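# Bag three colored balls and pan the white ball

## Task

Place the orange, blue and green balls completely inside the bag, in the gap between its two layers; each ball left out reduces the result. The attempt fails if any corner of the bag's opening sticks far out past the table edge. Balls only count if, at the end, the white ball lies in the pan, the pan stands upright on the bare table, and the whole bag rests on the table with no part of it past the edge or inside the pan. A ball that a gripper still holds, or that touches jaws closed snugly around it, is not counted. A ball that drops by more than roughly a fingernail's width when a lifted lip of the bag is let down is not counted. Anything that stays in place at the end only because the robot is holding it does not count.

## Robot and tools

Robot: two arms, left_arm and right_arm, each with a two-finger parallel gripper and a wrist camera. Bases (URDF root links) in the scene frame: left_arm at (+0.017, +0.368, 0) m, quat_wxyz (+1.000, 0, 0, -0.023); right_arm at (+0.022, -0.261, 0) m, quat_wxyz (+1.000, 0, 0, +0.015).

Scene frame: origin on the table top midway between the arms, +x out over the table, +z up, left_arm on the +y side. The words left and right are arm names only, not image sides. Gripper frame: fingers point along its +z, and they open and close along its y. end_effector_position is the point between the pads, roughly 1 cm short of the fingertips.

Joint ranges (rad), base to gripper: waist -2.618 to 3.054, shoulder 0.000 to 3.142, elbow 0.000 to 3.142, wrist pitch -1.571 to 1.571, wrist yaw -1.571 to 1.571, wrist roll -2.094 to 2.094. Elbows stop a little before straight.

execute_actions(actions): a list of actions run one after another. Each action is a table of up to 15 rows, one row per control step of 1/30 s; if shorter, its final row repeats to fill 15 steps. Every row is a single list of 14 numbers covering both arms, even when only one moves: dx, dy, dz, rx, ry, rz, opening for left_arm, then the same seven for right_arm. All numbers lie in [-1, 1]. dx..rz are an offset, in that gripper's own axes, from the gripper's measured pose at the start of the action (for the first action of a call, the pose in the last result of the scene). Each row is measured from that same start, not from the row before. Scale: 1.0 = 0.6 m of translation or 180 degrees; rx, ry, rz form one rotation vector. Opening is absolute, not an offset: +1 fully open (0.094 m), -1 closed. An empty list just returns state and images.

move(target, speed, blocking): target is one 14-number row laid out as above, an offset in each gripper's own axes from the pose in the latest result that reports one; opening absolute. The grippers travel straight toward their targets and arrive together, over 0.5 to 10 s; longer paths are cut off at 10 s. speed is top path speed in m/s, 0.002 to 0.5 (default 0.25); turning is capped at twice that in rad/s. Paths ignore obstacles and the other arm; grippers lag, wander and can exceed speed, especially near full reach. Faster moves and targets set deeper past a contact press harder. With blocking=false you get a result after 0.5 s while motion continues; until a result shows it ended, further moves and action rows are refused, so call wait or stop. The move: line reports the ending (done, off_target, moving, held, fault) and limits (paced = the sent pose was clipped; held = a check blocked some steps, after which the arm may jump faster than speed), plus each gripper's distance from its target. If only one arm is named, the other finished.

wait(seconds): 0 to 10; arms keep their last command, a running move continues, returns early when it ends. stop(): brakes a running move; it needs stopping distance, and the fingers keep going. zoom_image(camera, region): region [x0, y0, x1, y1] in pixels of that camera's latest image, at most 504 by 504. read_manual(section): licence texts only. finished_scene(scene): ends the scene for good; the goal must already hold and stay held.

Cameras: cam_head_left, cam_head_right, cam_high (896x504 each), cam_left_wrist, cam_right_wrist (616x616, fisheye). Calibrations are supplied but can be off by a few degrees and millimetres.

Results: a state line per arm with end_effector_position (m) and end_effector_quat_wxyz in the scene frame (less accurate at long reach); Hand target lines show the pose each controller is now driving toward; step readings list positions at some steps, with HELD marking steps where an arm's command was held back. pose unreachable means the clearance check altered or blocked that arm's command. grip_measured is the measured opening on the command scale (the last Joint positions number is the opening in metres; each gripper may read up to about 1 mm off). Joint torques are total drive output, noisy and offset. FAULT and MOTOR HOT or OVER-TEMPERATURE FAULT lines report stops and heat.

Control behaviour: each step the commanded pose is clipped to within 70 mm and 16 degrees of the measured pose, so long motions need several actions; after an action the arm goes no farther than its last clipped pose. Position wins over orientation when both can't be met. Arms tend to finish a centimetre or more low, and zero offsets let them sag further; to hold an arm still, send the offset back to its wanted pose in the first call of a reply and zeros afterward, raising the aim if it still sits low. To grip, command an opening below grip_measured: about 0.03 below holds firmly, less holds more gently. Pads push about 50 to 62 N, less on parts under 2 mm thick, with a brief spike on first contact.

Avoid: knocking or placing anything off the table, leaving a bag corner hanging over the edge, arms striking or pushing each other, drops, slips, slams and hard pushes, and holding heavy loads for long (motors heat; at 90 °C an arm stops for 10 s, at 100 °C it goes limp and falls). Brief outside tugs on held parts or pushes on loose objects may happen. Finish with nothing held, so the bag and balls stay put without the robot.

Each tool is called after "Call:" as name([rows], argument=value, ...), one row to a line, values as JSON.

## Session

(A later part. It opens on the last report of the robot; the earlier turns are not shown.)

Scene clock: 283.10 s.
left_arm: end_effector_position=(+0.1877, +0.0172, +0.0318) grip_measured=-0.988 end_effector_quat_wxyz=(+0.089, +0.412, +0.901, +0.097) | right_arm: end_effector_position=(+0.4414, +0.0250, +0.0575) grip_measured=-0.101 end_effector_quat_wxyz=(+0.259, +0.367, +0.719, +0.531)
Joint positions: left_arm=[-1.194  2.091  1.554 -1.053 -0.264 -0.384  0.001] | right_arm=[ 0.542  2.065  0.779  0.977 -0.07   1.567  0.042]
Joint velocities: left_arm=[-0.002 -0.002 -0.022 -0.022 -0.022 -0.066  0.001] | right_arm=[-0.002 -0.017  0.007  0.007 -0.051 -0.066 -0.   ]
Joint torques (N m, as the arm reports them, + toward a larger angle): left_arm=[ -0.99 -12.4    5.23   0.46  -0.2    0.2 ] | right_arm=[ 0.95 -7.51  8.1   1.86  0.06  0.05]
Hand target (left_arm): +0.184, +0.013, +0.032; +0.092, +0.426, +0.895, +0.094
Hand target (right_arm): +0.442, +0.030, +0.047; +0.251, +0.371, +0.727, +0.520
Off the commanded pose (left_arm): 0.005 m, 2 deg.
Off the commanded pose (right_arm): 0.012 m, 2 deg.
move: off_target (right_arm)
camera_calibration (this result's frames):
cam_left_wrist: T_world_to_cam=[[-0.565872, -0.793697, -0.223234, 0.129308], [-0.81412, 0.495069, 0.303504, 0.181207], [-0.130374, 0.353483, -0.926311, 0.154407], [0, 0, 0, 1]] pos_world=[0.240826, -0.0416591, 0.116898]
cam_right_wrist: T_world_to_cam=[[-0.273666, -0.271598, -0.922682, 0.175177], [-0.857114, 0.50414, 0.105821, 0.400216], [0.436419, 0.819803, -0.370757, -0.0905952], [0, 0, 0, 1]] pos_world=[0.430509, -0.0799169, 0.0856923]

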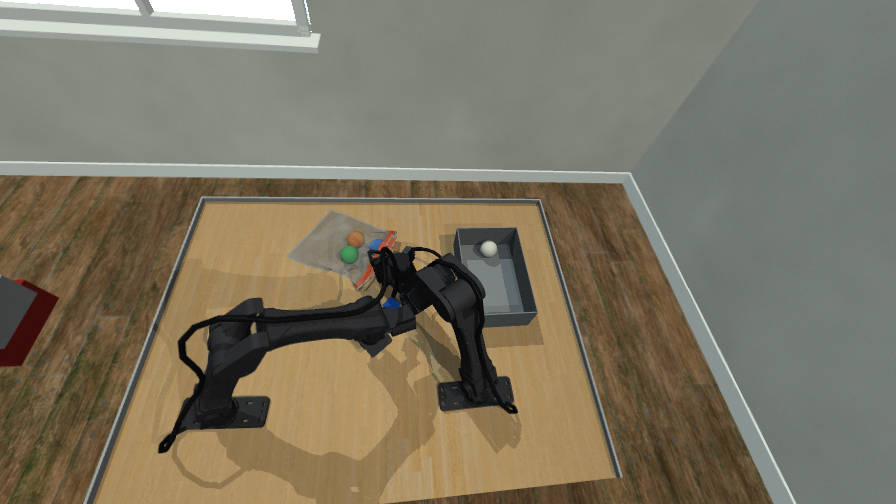

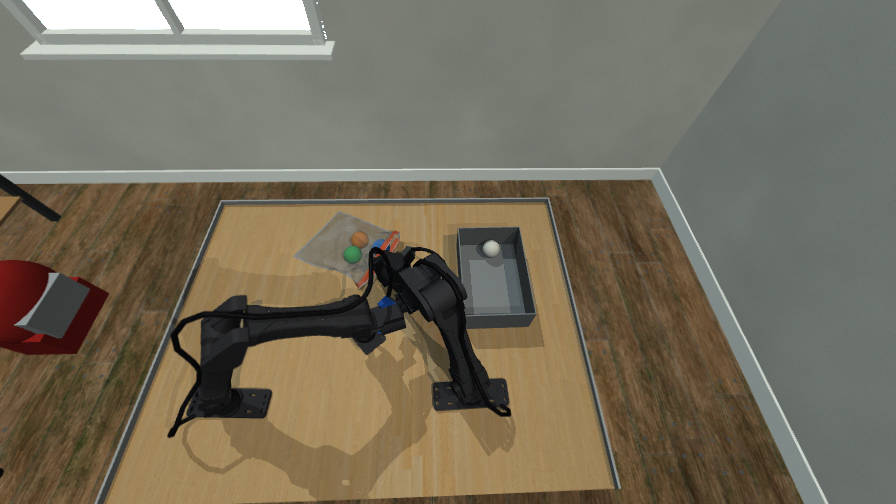

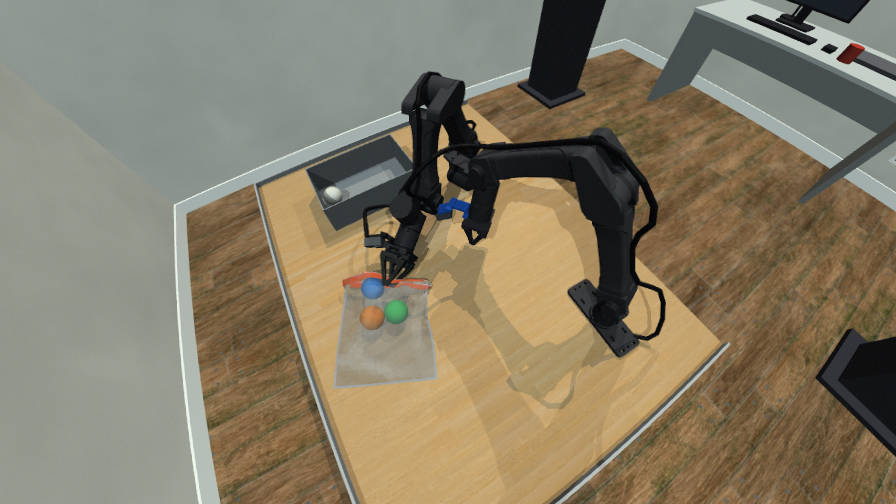

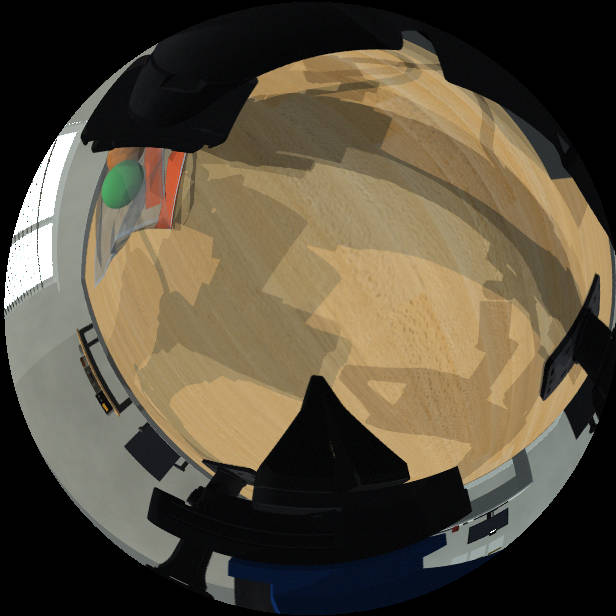

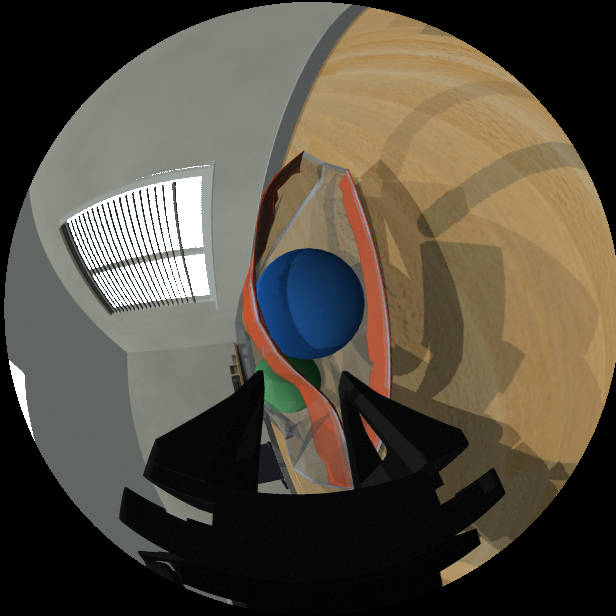

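Call:
move(target=[0,0,0,0,0,0,-1, 0,-0.015,0.04,0,0,0,-0.1], speed=0.03)

Call:
move(target=[0,0,0,0,0,0,-1, 0,0,0,0,0,0,-1])

Call:
move(target=[0,0,0,0,0,0,-1, 0,0.1,-0.04,0,0,0,-1], speed=0.04)

Call:
zoom_image(camera="cam_high", region=[300,180,500,340])

Scene clock: 284.63 s.
left_arm: end_effector_position=(+0.1874, +0.0195, +0.0317) grip_measured=-0.988 end_effector_quat_wxyz=(+0.085, +0.408, +0.904, +0.099) | right_arm: end_effector_position=(+0.4551, +0.0338, +0.0474) grip_measured=-0.101 end_effector_quat_wxyz=(+0.260, +0.366, +0.717, +0.533)
Joint positions: left_arm=[-1.191  2.091  1.554 -1.062 -0.26  -0.392  0.001] | right_arm=[ 0.542  2.143  0.848  0.994 -0.069  1.567  0.042]
Joint velocities: left_arm=[-0.002 -0.012 -0.002 -0.007 -0.007 -0.022 -0.001] | right_arm=[-0.012  0.007 -0.022  0.037 -0.066  0.037 -0.001]
Joint torques (N m, as the arm reports them, + toward a larger angle): left_arm=[ -0.31 -12.18   5.39   0.42  -0.23   0.09] | right_arm=[ 0.46 -8.19  7.4   2.08  0.03  0.02]
Hand target (left_arm): +0.188, +0.017, +0.032; +0.089, +0.412, +0.901, +0.098
Hand target (right_arm): +0.457, +0.037, +0.042; +0.259, +0.367, +0.719, +0.531
Off the commanded pose (left_arm): 0.002 m, 1 deg.
Off the commanded pose (right_arm): 0.007 m, 0 deg.
move: done
camera_calibration (this result's frames):
cam_left_wrist: T_world_to_cam=[[-0.558542, -0.798695, -0.223869, 0.12967], [-0.817615, 0.484646, 0.310843, 0.180484], [-0.139772, 0.356657, -0.92372, 0.155039], [0, 0, 0, 1]] pos_world=[0.241663, -0.0392, 0.116139]
cam_right_wrist: T_world_to_cam=[[-0.268373, -0.268154, -0.92524, 0.169504], [-0.857539, 0.504074, 0.102644, 0.408955], [0.438865, 0.820977, -0.365232, -0.108888], [0, 0, 0, 1]] pos_world=[0.443972, -0.0712954, 0.0750855]

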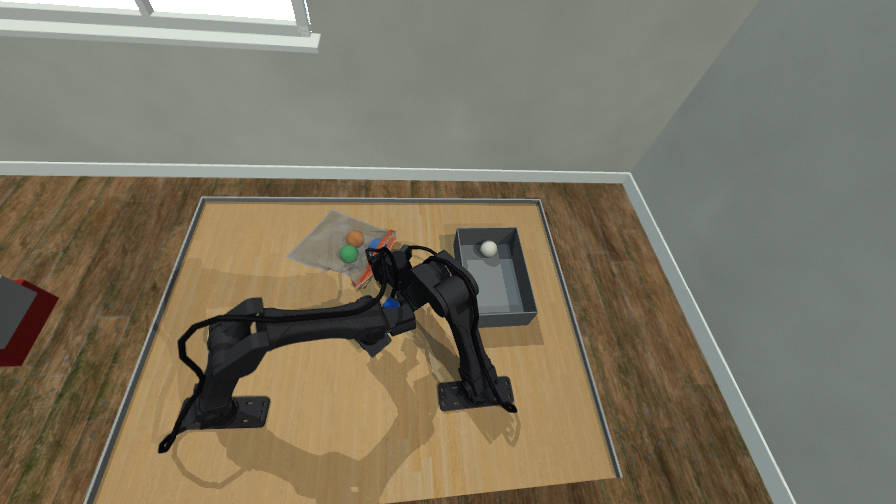

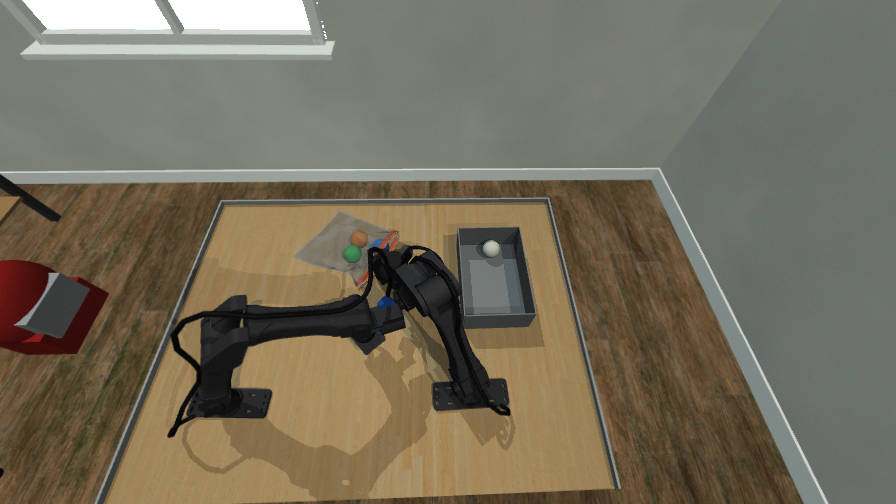

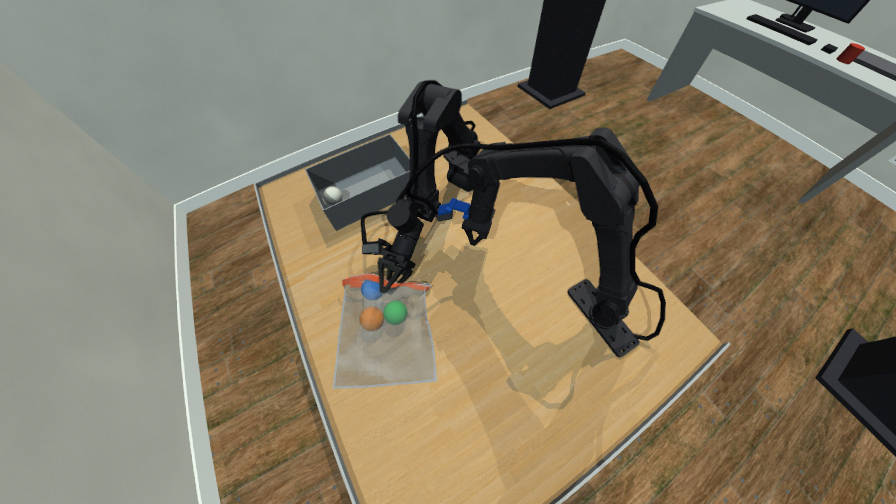

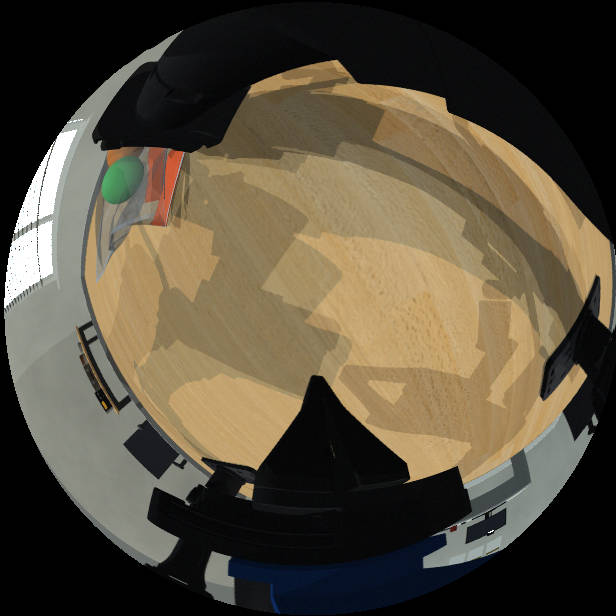

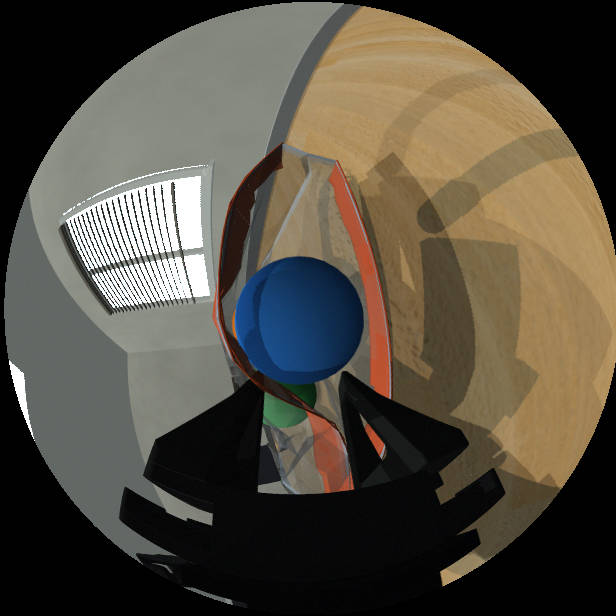

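Scene clock: 285.13 s.
left_arm: end_effector_position=(+0.1870, +0.0196, +0.0316) grip_measured=-0.988 end_effector_quat_wxyz=(+0.084, +0.408, +0.904, +0.098) | right_arm: end_effector_position=(+0.4565, +0.0355, +0.0546) grip_measured=-0.994 end_effector_quat_wxyz=(+0.265, +0.360, +0.710, +0.544)
Joint positions: left_arm=[-1.191  2.091  1.554 -1.063 -0.258 -0.392  0.001] | right_arm=[ 0.542  2.143  0.848  1.024 -0.073  1.567  0.   ]
Joint velocities: left_arm=[-0.012  0.007 -0.017  0.051 -0.037  0.037  0.001] | right_arm=[ 0.002 -0.012 -0.012  0.037 -0.022  0.007  0.   ]
Joint torques (N m, as the arm reports them, + toward a larger angle): left_arm=[ -0.04 -12.21   5.3    0.33  -0.21   0.02] | right_arm=[  0.1  -10.1    5.54   1.86   0.03   0.01]
Hand target (left_arm): +0.187, +0.020, +0.032; +0.085, +0.408, +0.904, +0.099
Hand target (right_arm): +0.455, +0.034, +0.047; +0.260, +0.366, +0.717, +0.533
Off the commanded pose (left_arm): 0.000 m, 0 deg.
Off the commanded pose (right_arm): 0.008 m, 2 deg.
move: done
camera_calibration (this result's frames):
cam_left_wrist: T_world_to_cam=[[-0.559029, -0.798737, -0.222498, 0.129492], [-0.816894, 0.484603, 0.3128, 0.179941], [-0.142022, 0.356621, -0.923391, 0.155281], [0, 0, 0, 1]] pos_world=[0.241436, -0.0391457, 0.115911]
cam_right_wrist: T_world_to_cam=[[-0.244038, -0.252879, -0.936215, 0.166024], [-0.861967, 0.498926, 0.0899204, 0.411382], [0.444363, 0.82893, -0.33973, -0.112456], [0, 0, 0, 1]] pos_world=[0.445085, -0.0700473, 0.0802375]

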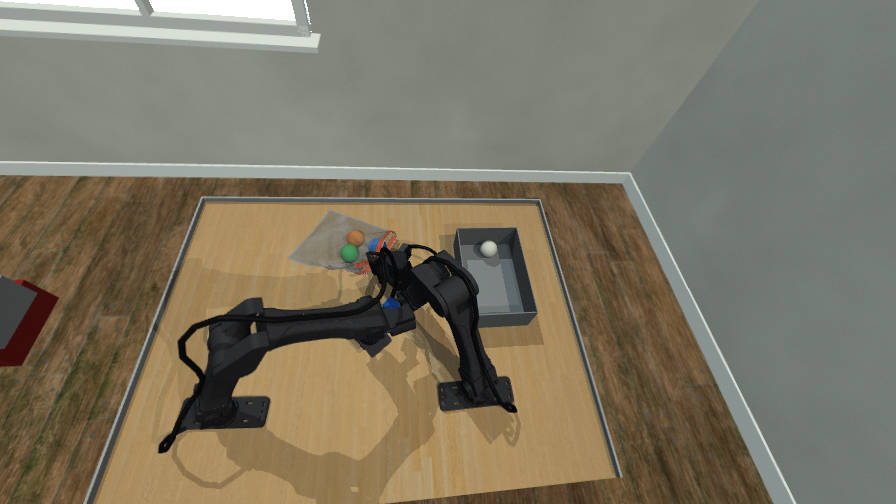

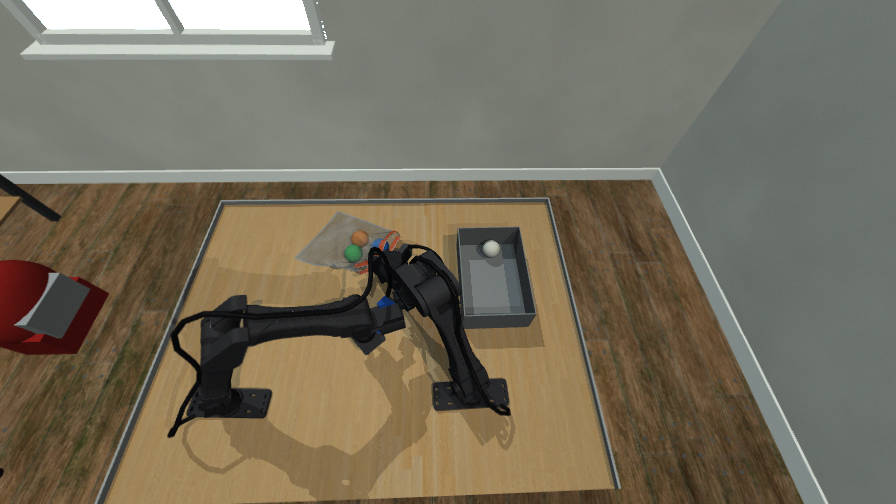

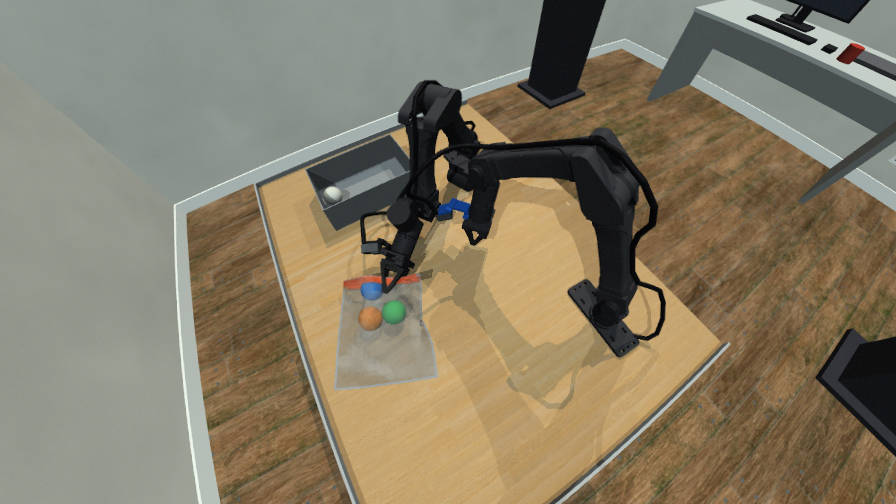

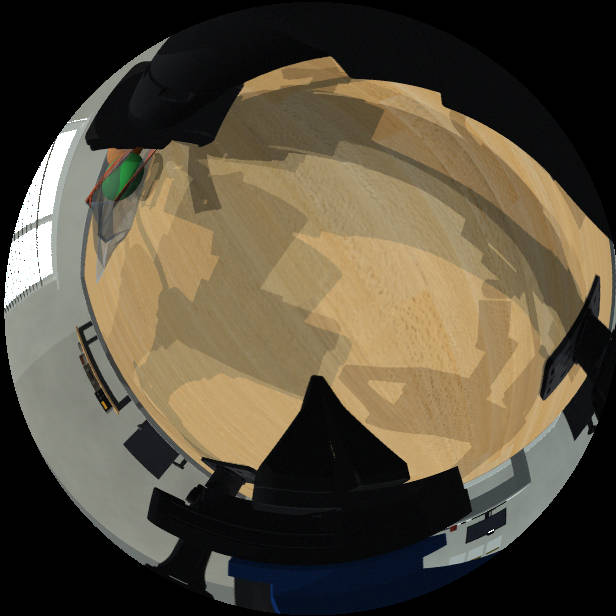

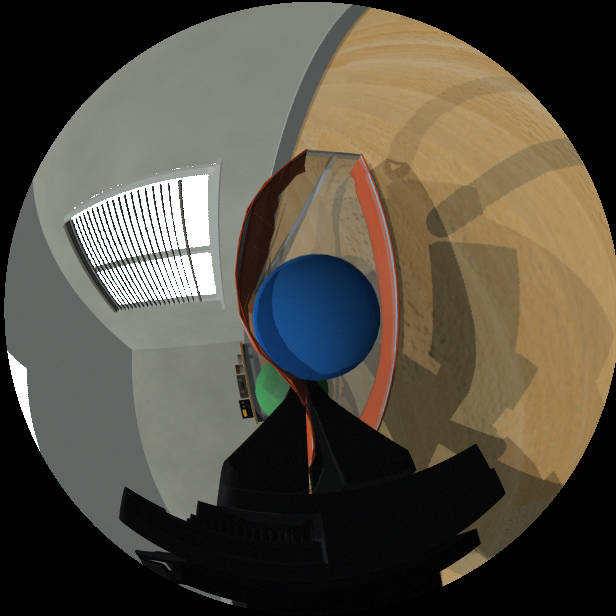

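Scene clock: 287.00 s.
left_arm: end_effector_position=(+0.1867, +0.0195, +0.0315) grip_measured=-0.988 end_effector_quat_wxyz=(+0.083, +0.408, +0.904, +0.098) | right_arm: end_effector_position=(+0.4511, +0.0321, +0.1143) grip_measured=-0.995 end_effector_quat_wxyz=(+0.266, +0.359, +0.708, +0.547)
Joint positions: left_arm=[-1.191  2.091  1.554 -1.063 -0.256 -0.392  0.001] | right_arm=[ 0.542  1.925  0.848  0.813 -0.073  1.567  0.   ]
Joint velocities: left_arm=[-0.007 -0.002 -0.007  0.037 -0.007  0.037 -0.001] | right_arm=[-0.022 -0.012 -0.007 -0.125 -0.066  0.007 -0.001]
Joint torques (N m, as the arm reports them, + toward a larger angle): left_arm=[ -0.01 -12.31   5.36   0.33  -0.2    0.02] | right_arm=[ -0.18 -10.98   7.41   1.93  -0.04   0.02]
Hand target (left_arm): +0.187, +0.020, +0.032; +0.084, +0.408, +0.904, +0.099
Hand target (right_arm): +0.451, +0.031, +0.120; +0.265, +0.360, +0.710, +0.545
Off the commanded pose (left_arm): 0.000 m, 0 deg.
Off the commanded pose (right_arm): 0.005 m, 0 deg.
move: done
camera_calibration (this result's frames):
cam_left_wrist: T_world_to_cam=[[-0.559314, -0.798873, -0.221292, 0.129288], [-0.816464, 0.484724, 0.313734, 0.179687], [-0.143368, 0.356153, -0.923364, 0.155471], [0, 0, 0, 1]] pos_world=[0.241311, -0.0391856, 0.115793]
cam_right_wrist: T_world_to_cam=[[-0.238325, -0.2492, -0.938669, 0.217263], [-0.862505, 0.498579, 0.0866232, 0.403731], [0.446415, 0.830252, -0.333761, -0.0885609], [0, 0, 0, 1]] pos_world=[0.439534, -0.073622, 0.139407]

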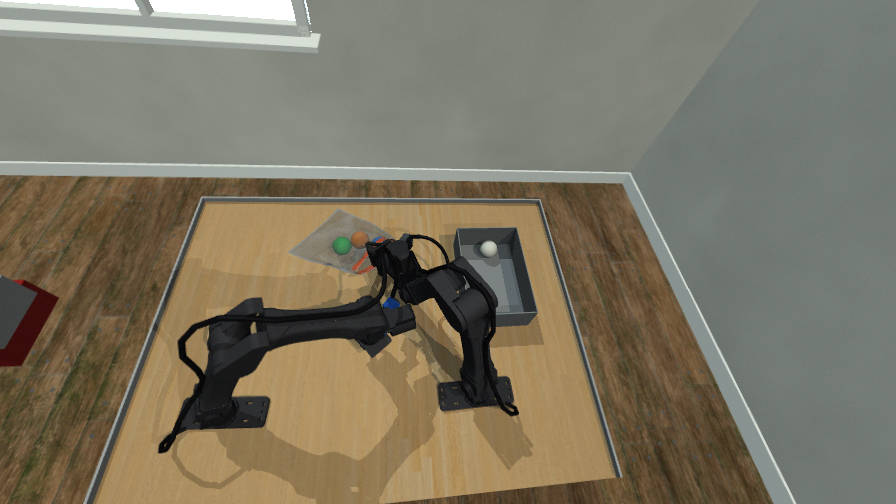

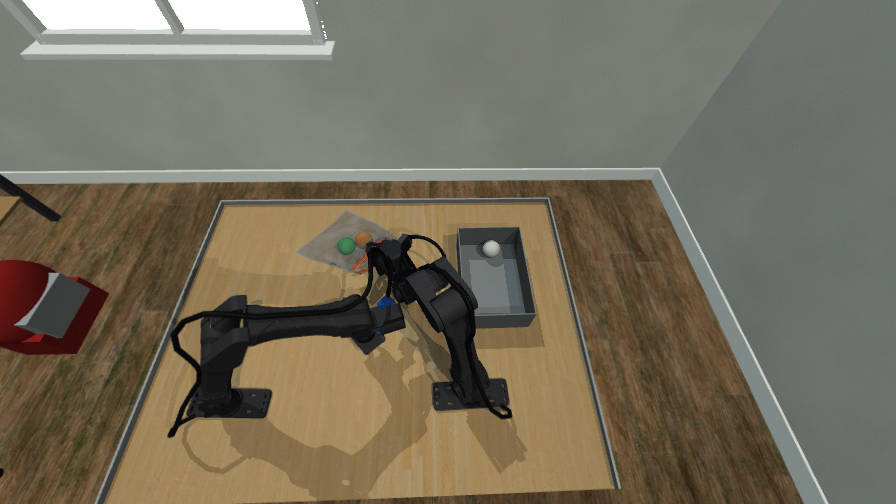

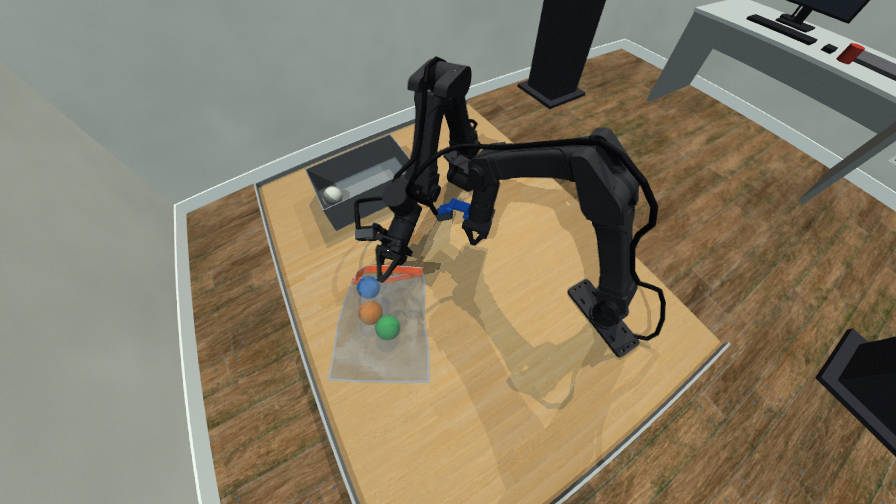

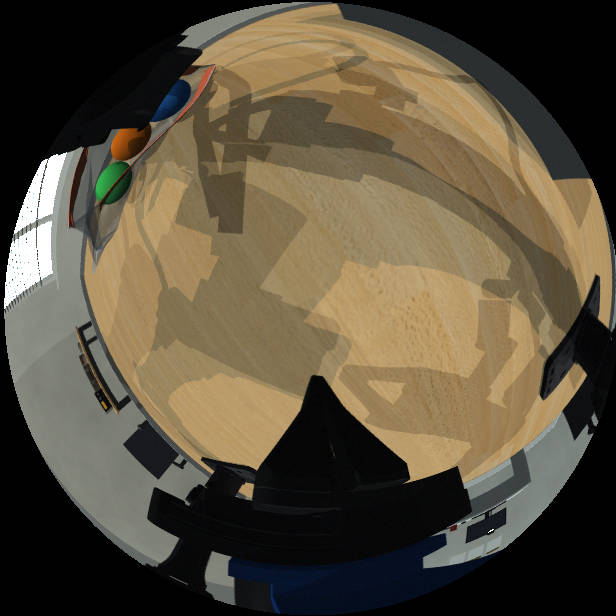

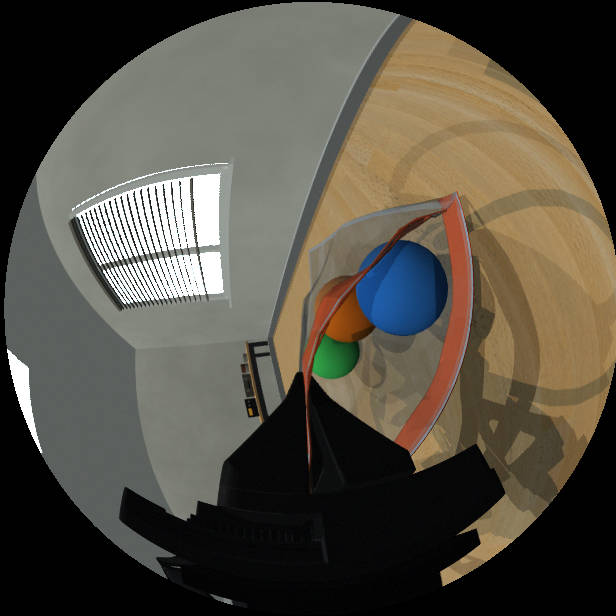

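Region (300, 180, 500, 340) of cam_high's 896x504 image, scaled by 2.520, with more detail than that image has; it fills the top 403 rows of this view, and the rest is white.

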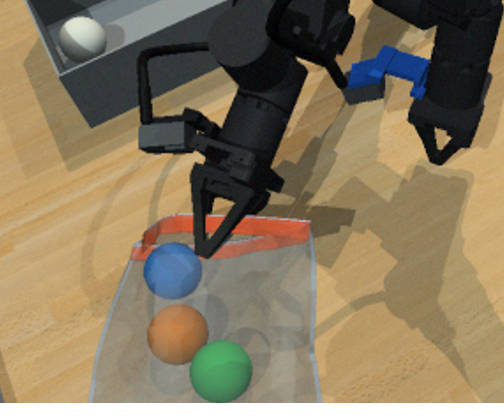

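Call:
move(target=[0,0,0,0,0,0,-1, -0.03,0.1,-0.06,0,0,0,-1], speed=0.04)

Call:
zoom_image(camera="cam_high", region=[280,180,520,400])

Scene clock: 289.50 s.
left_arm: end_effector_position=(+0.1864, +0.0194, +0.0314) grip_measured=-0.988 end_effector_quat_wxyz=(+0.083, +0.408, +0.904, +0.097) | right_arm: end_effector_position=(+0.4446, +0.0085, +0.1697) grip_measured=-0.995 end_effector_quat_wxyz=(+0.259, +0.365, +0.709, +0.545)
Joint positions: left_arm=[-1.191  2.091  1.554 -1.063 -0.254 -0.392  0.001] | right_arm=[ 0.491  1.706  0.863  0.567 -0.125  1.567  0.   ]
Joint velocities: left_arm=[-0.007  0.007 -0.007  0.022 -0.007  0.007 -0.   ] | right_arm=[ 0.022 -0.012 -0.027 -0.022 -0.007 -0.007 -0.001]
Joint torques (N m, as the arm reports them, + toward a larger angle): left_arm=[ -0.01 -12.36   5.38   0.35  -0.2    0.03] | right_arm=[-0.66 -9.87  9.68  1.91 -0.07 -0.13]
Hand target (left_arm): +0.187, +0.019, +0.031; +0.083, +0.408, +0.904, +0.098
Hand target (right_arm): +0.447, +0.006, +0.182; +0.267, +0.358, +0.708, +0.547
Off the commanded pose (left_arm): 0.000 m, 0 deg.
Off the commanded pose (right_arm): 0.012 m, 1 deg.
move: off_target (right_arm)
camera_calibration (this result's frames):
cam_left_wrist: T_world_to_cam=[[-0.559668, -0.799041, -0.219785, 0.129033], [-0.815924, 0.484876, 0.314901, 0.179371], [-0.14505, 0.355568, -0.923326, 0.155709], [0, 0, 0, 1]] pos_world=[0.241154, -0.0392355, 0.115645]
cam_right_wrist: T_world_to_cam=[[-0.255364, -0.244064, -0.935533, 0.268885], [-0.860245, 0.499032, 0.104625, 0.401059], [0.441326, 0.831505, -0.337389, -0.0447654], [0, 0, 0, 1]] pos_world=[0.433428, -0.0972934, 0.194487]

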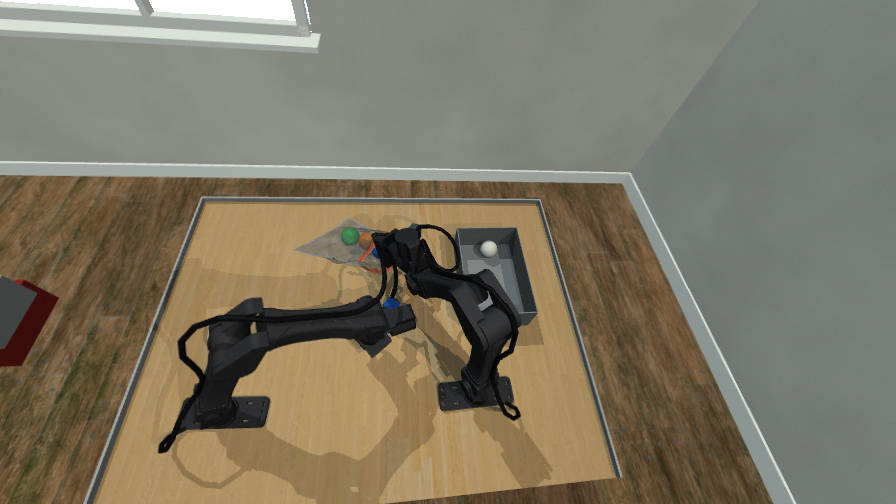

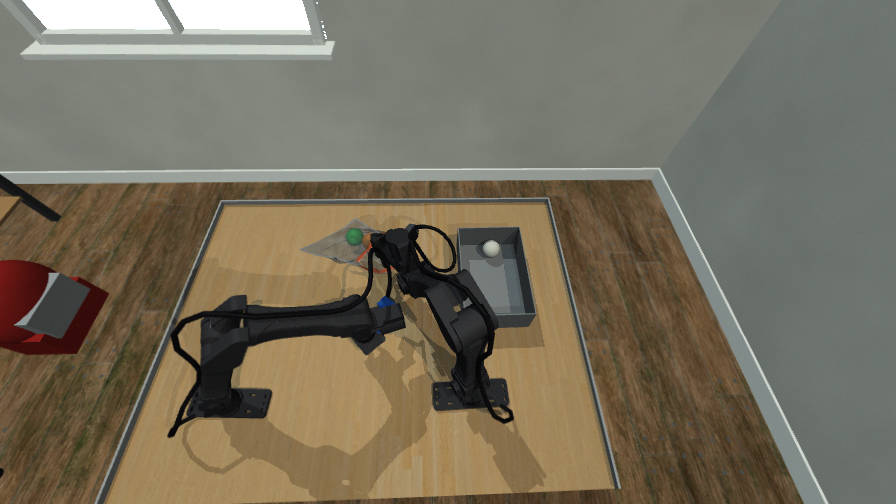

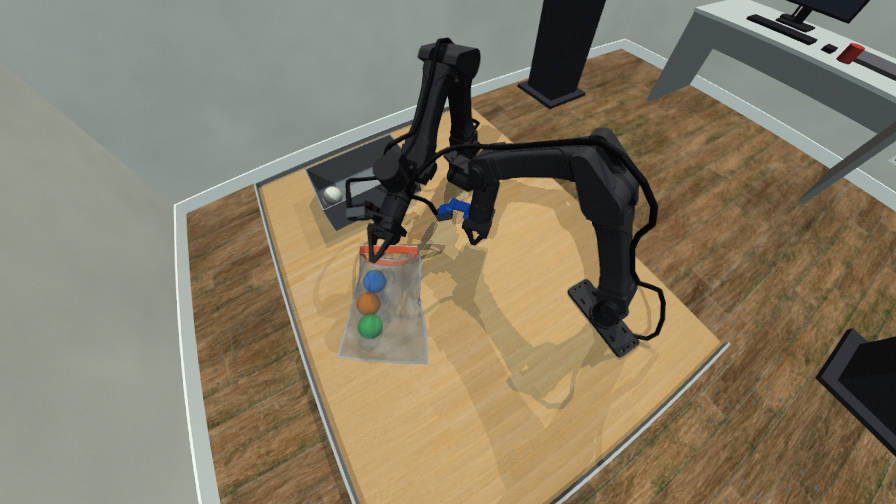

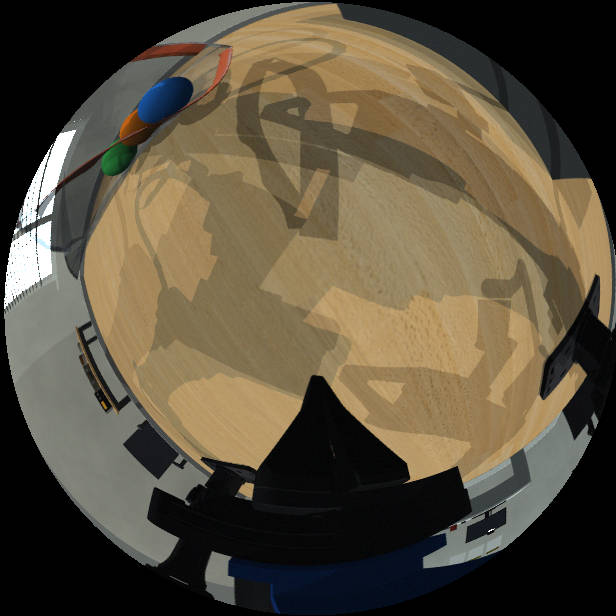

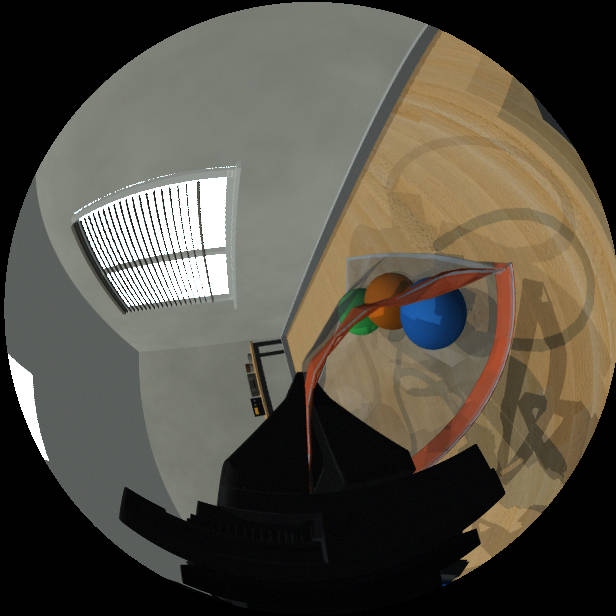

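Region (280, 180, 520, 400) of cam_high's 896x504 image, scaled by 2.100, with more detail than that image has; it fills the top 462 rows of this view, and the rest is white.

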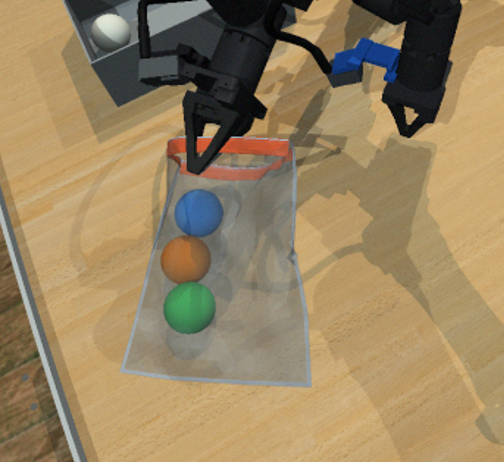

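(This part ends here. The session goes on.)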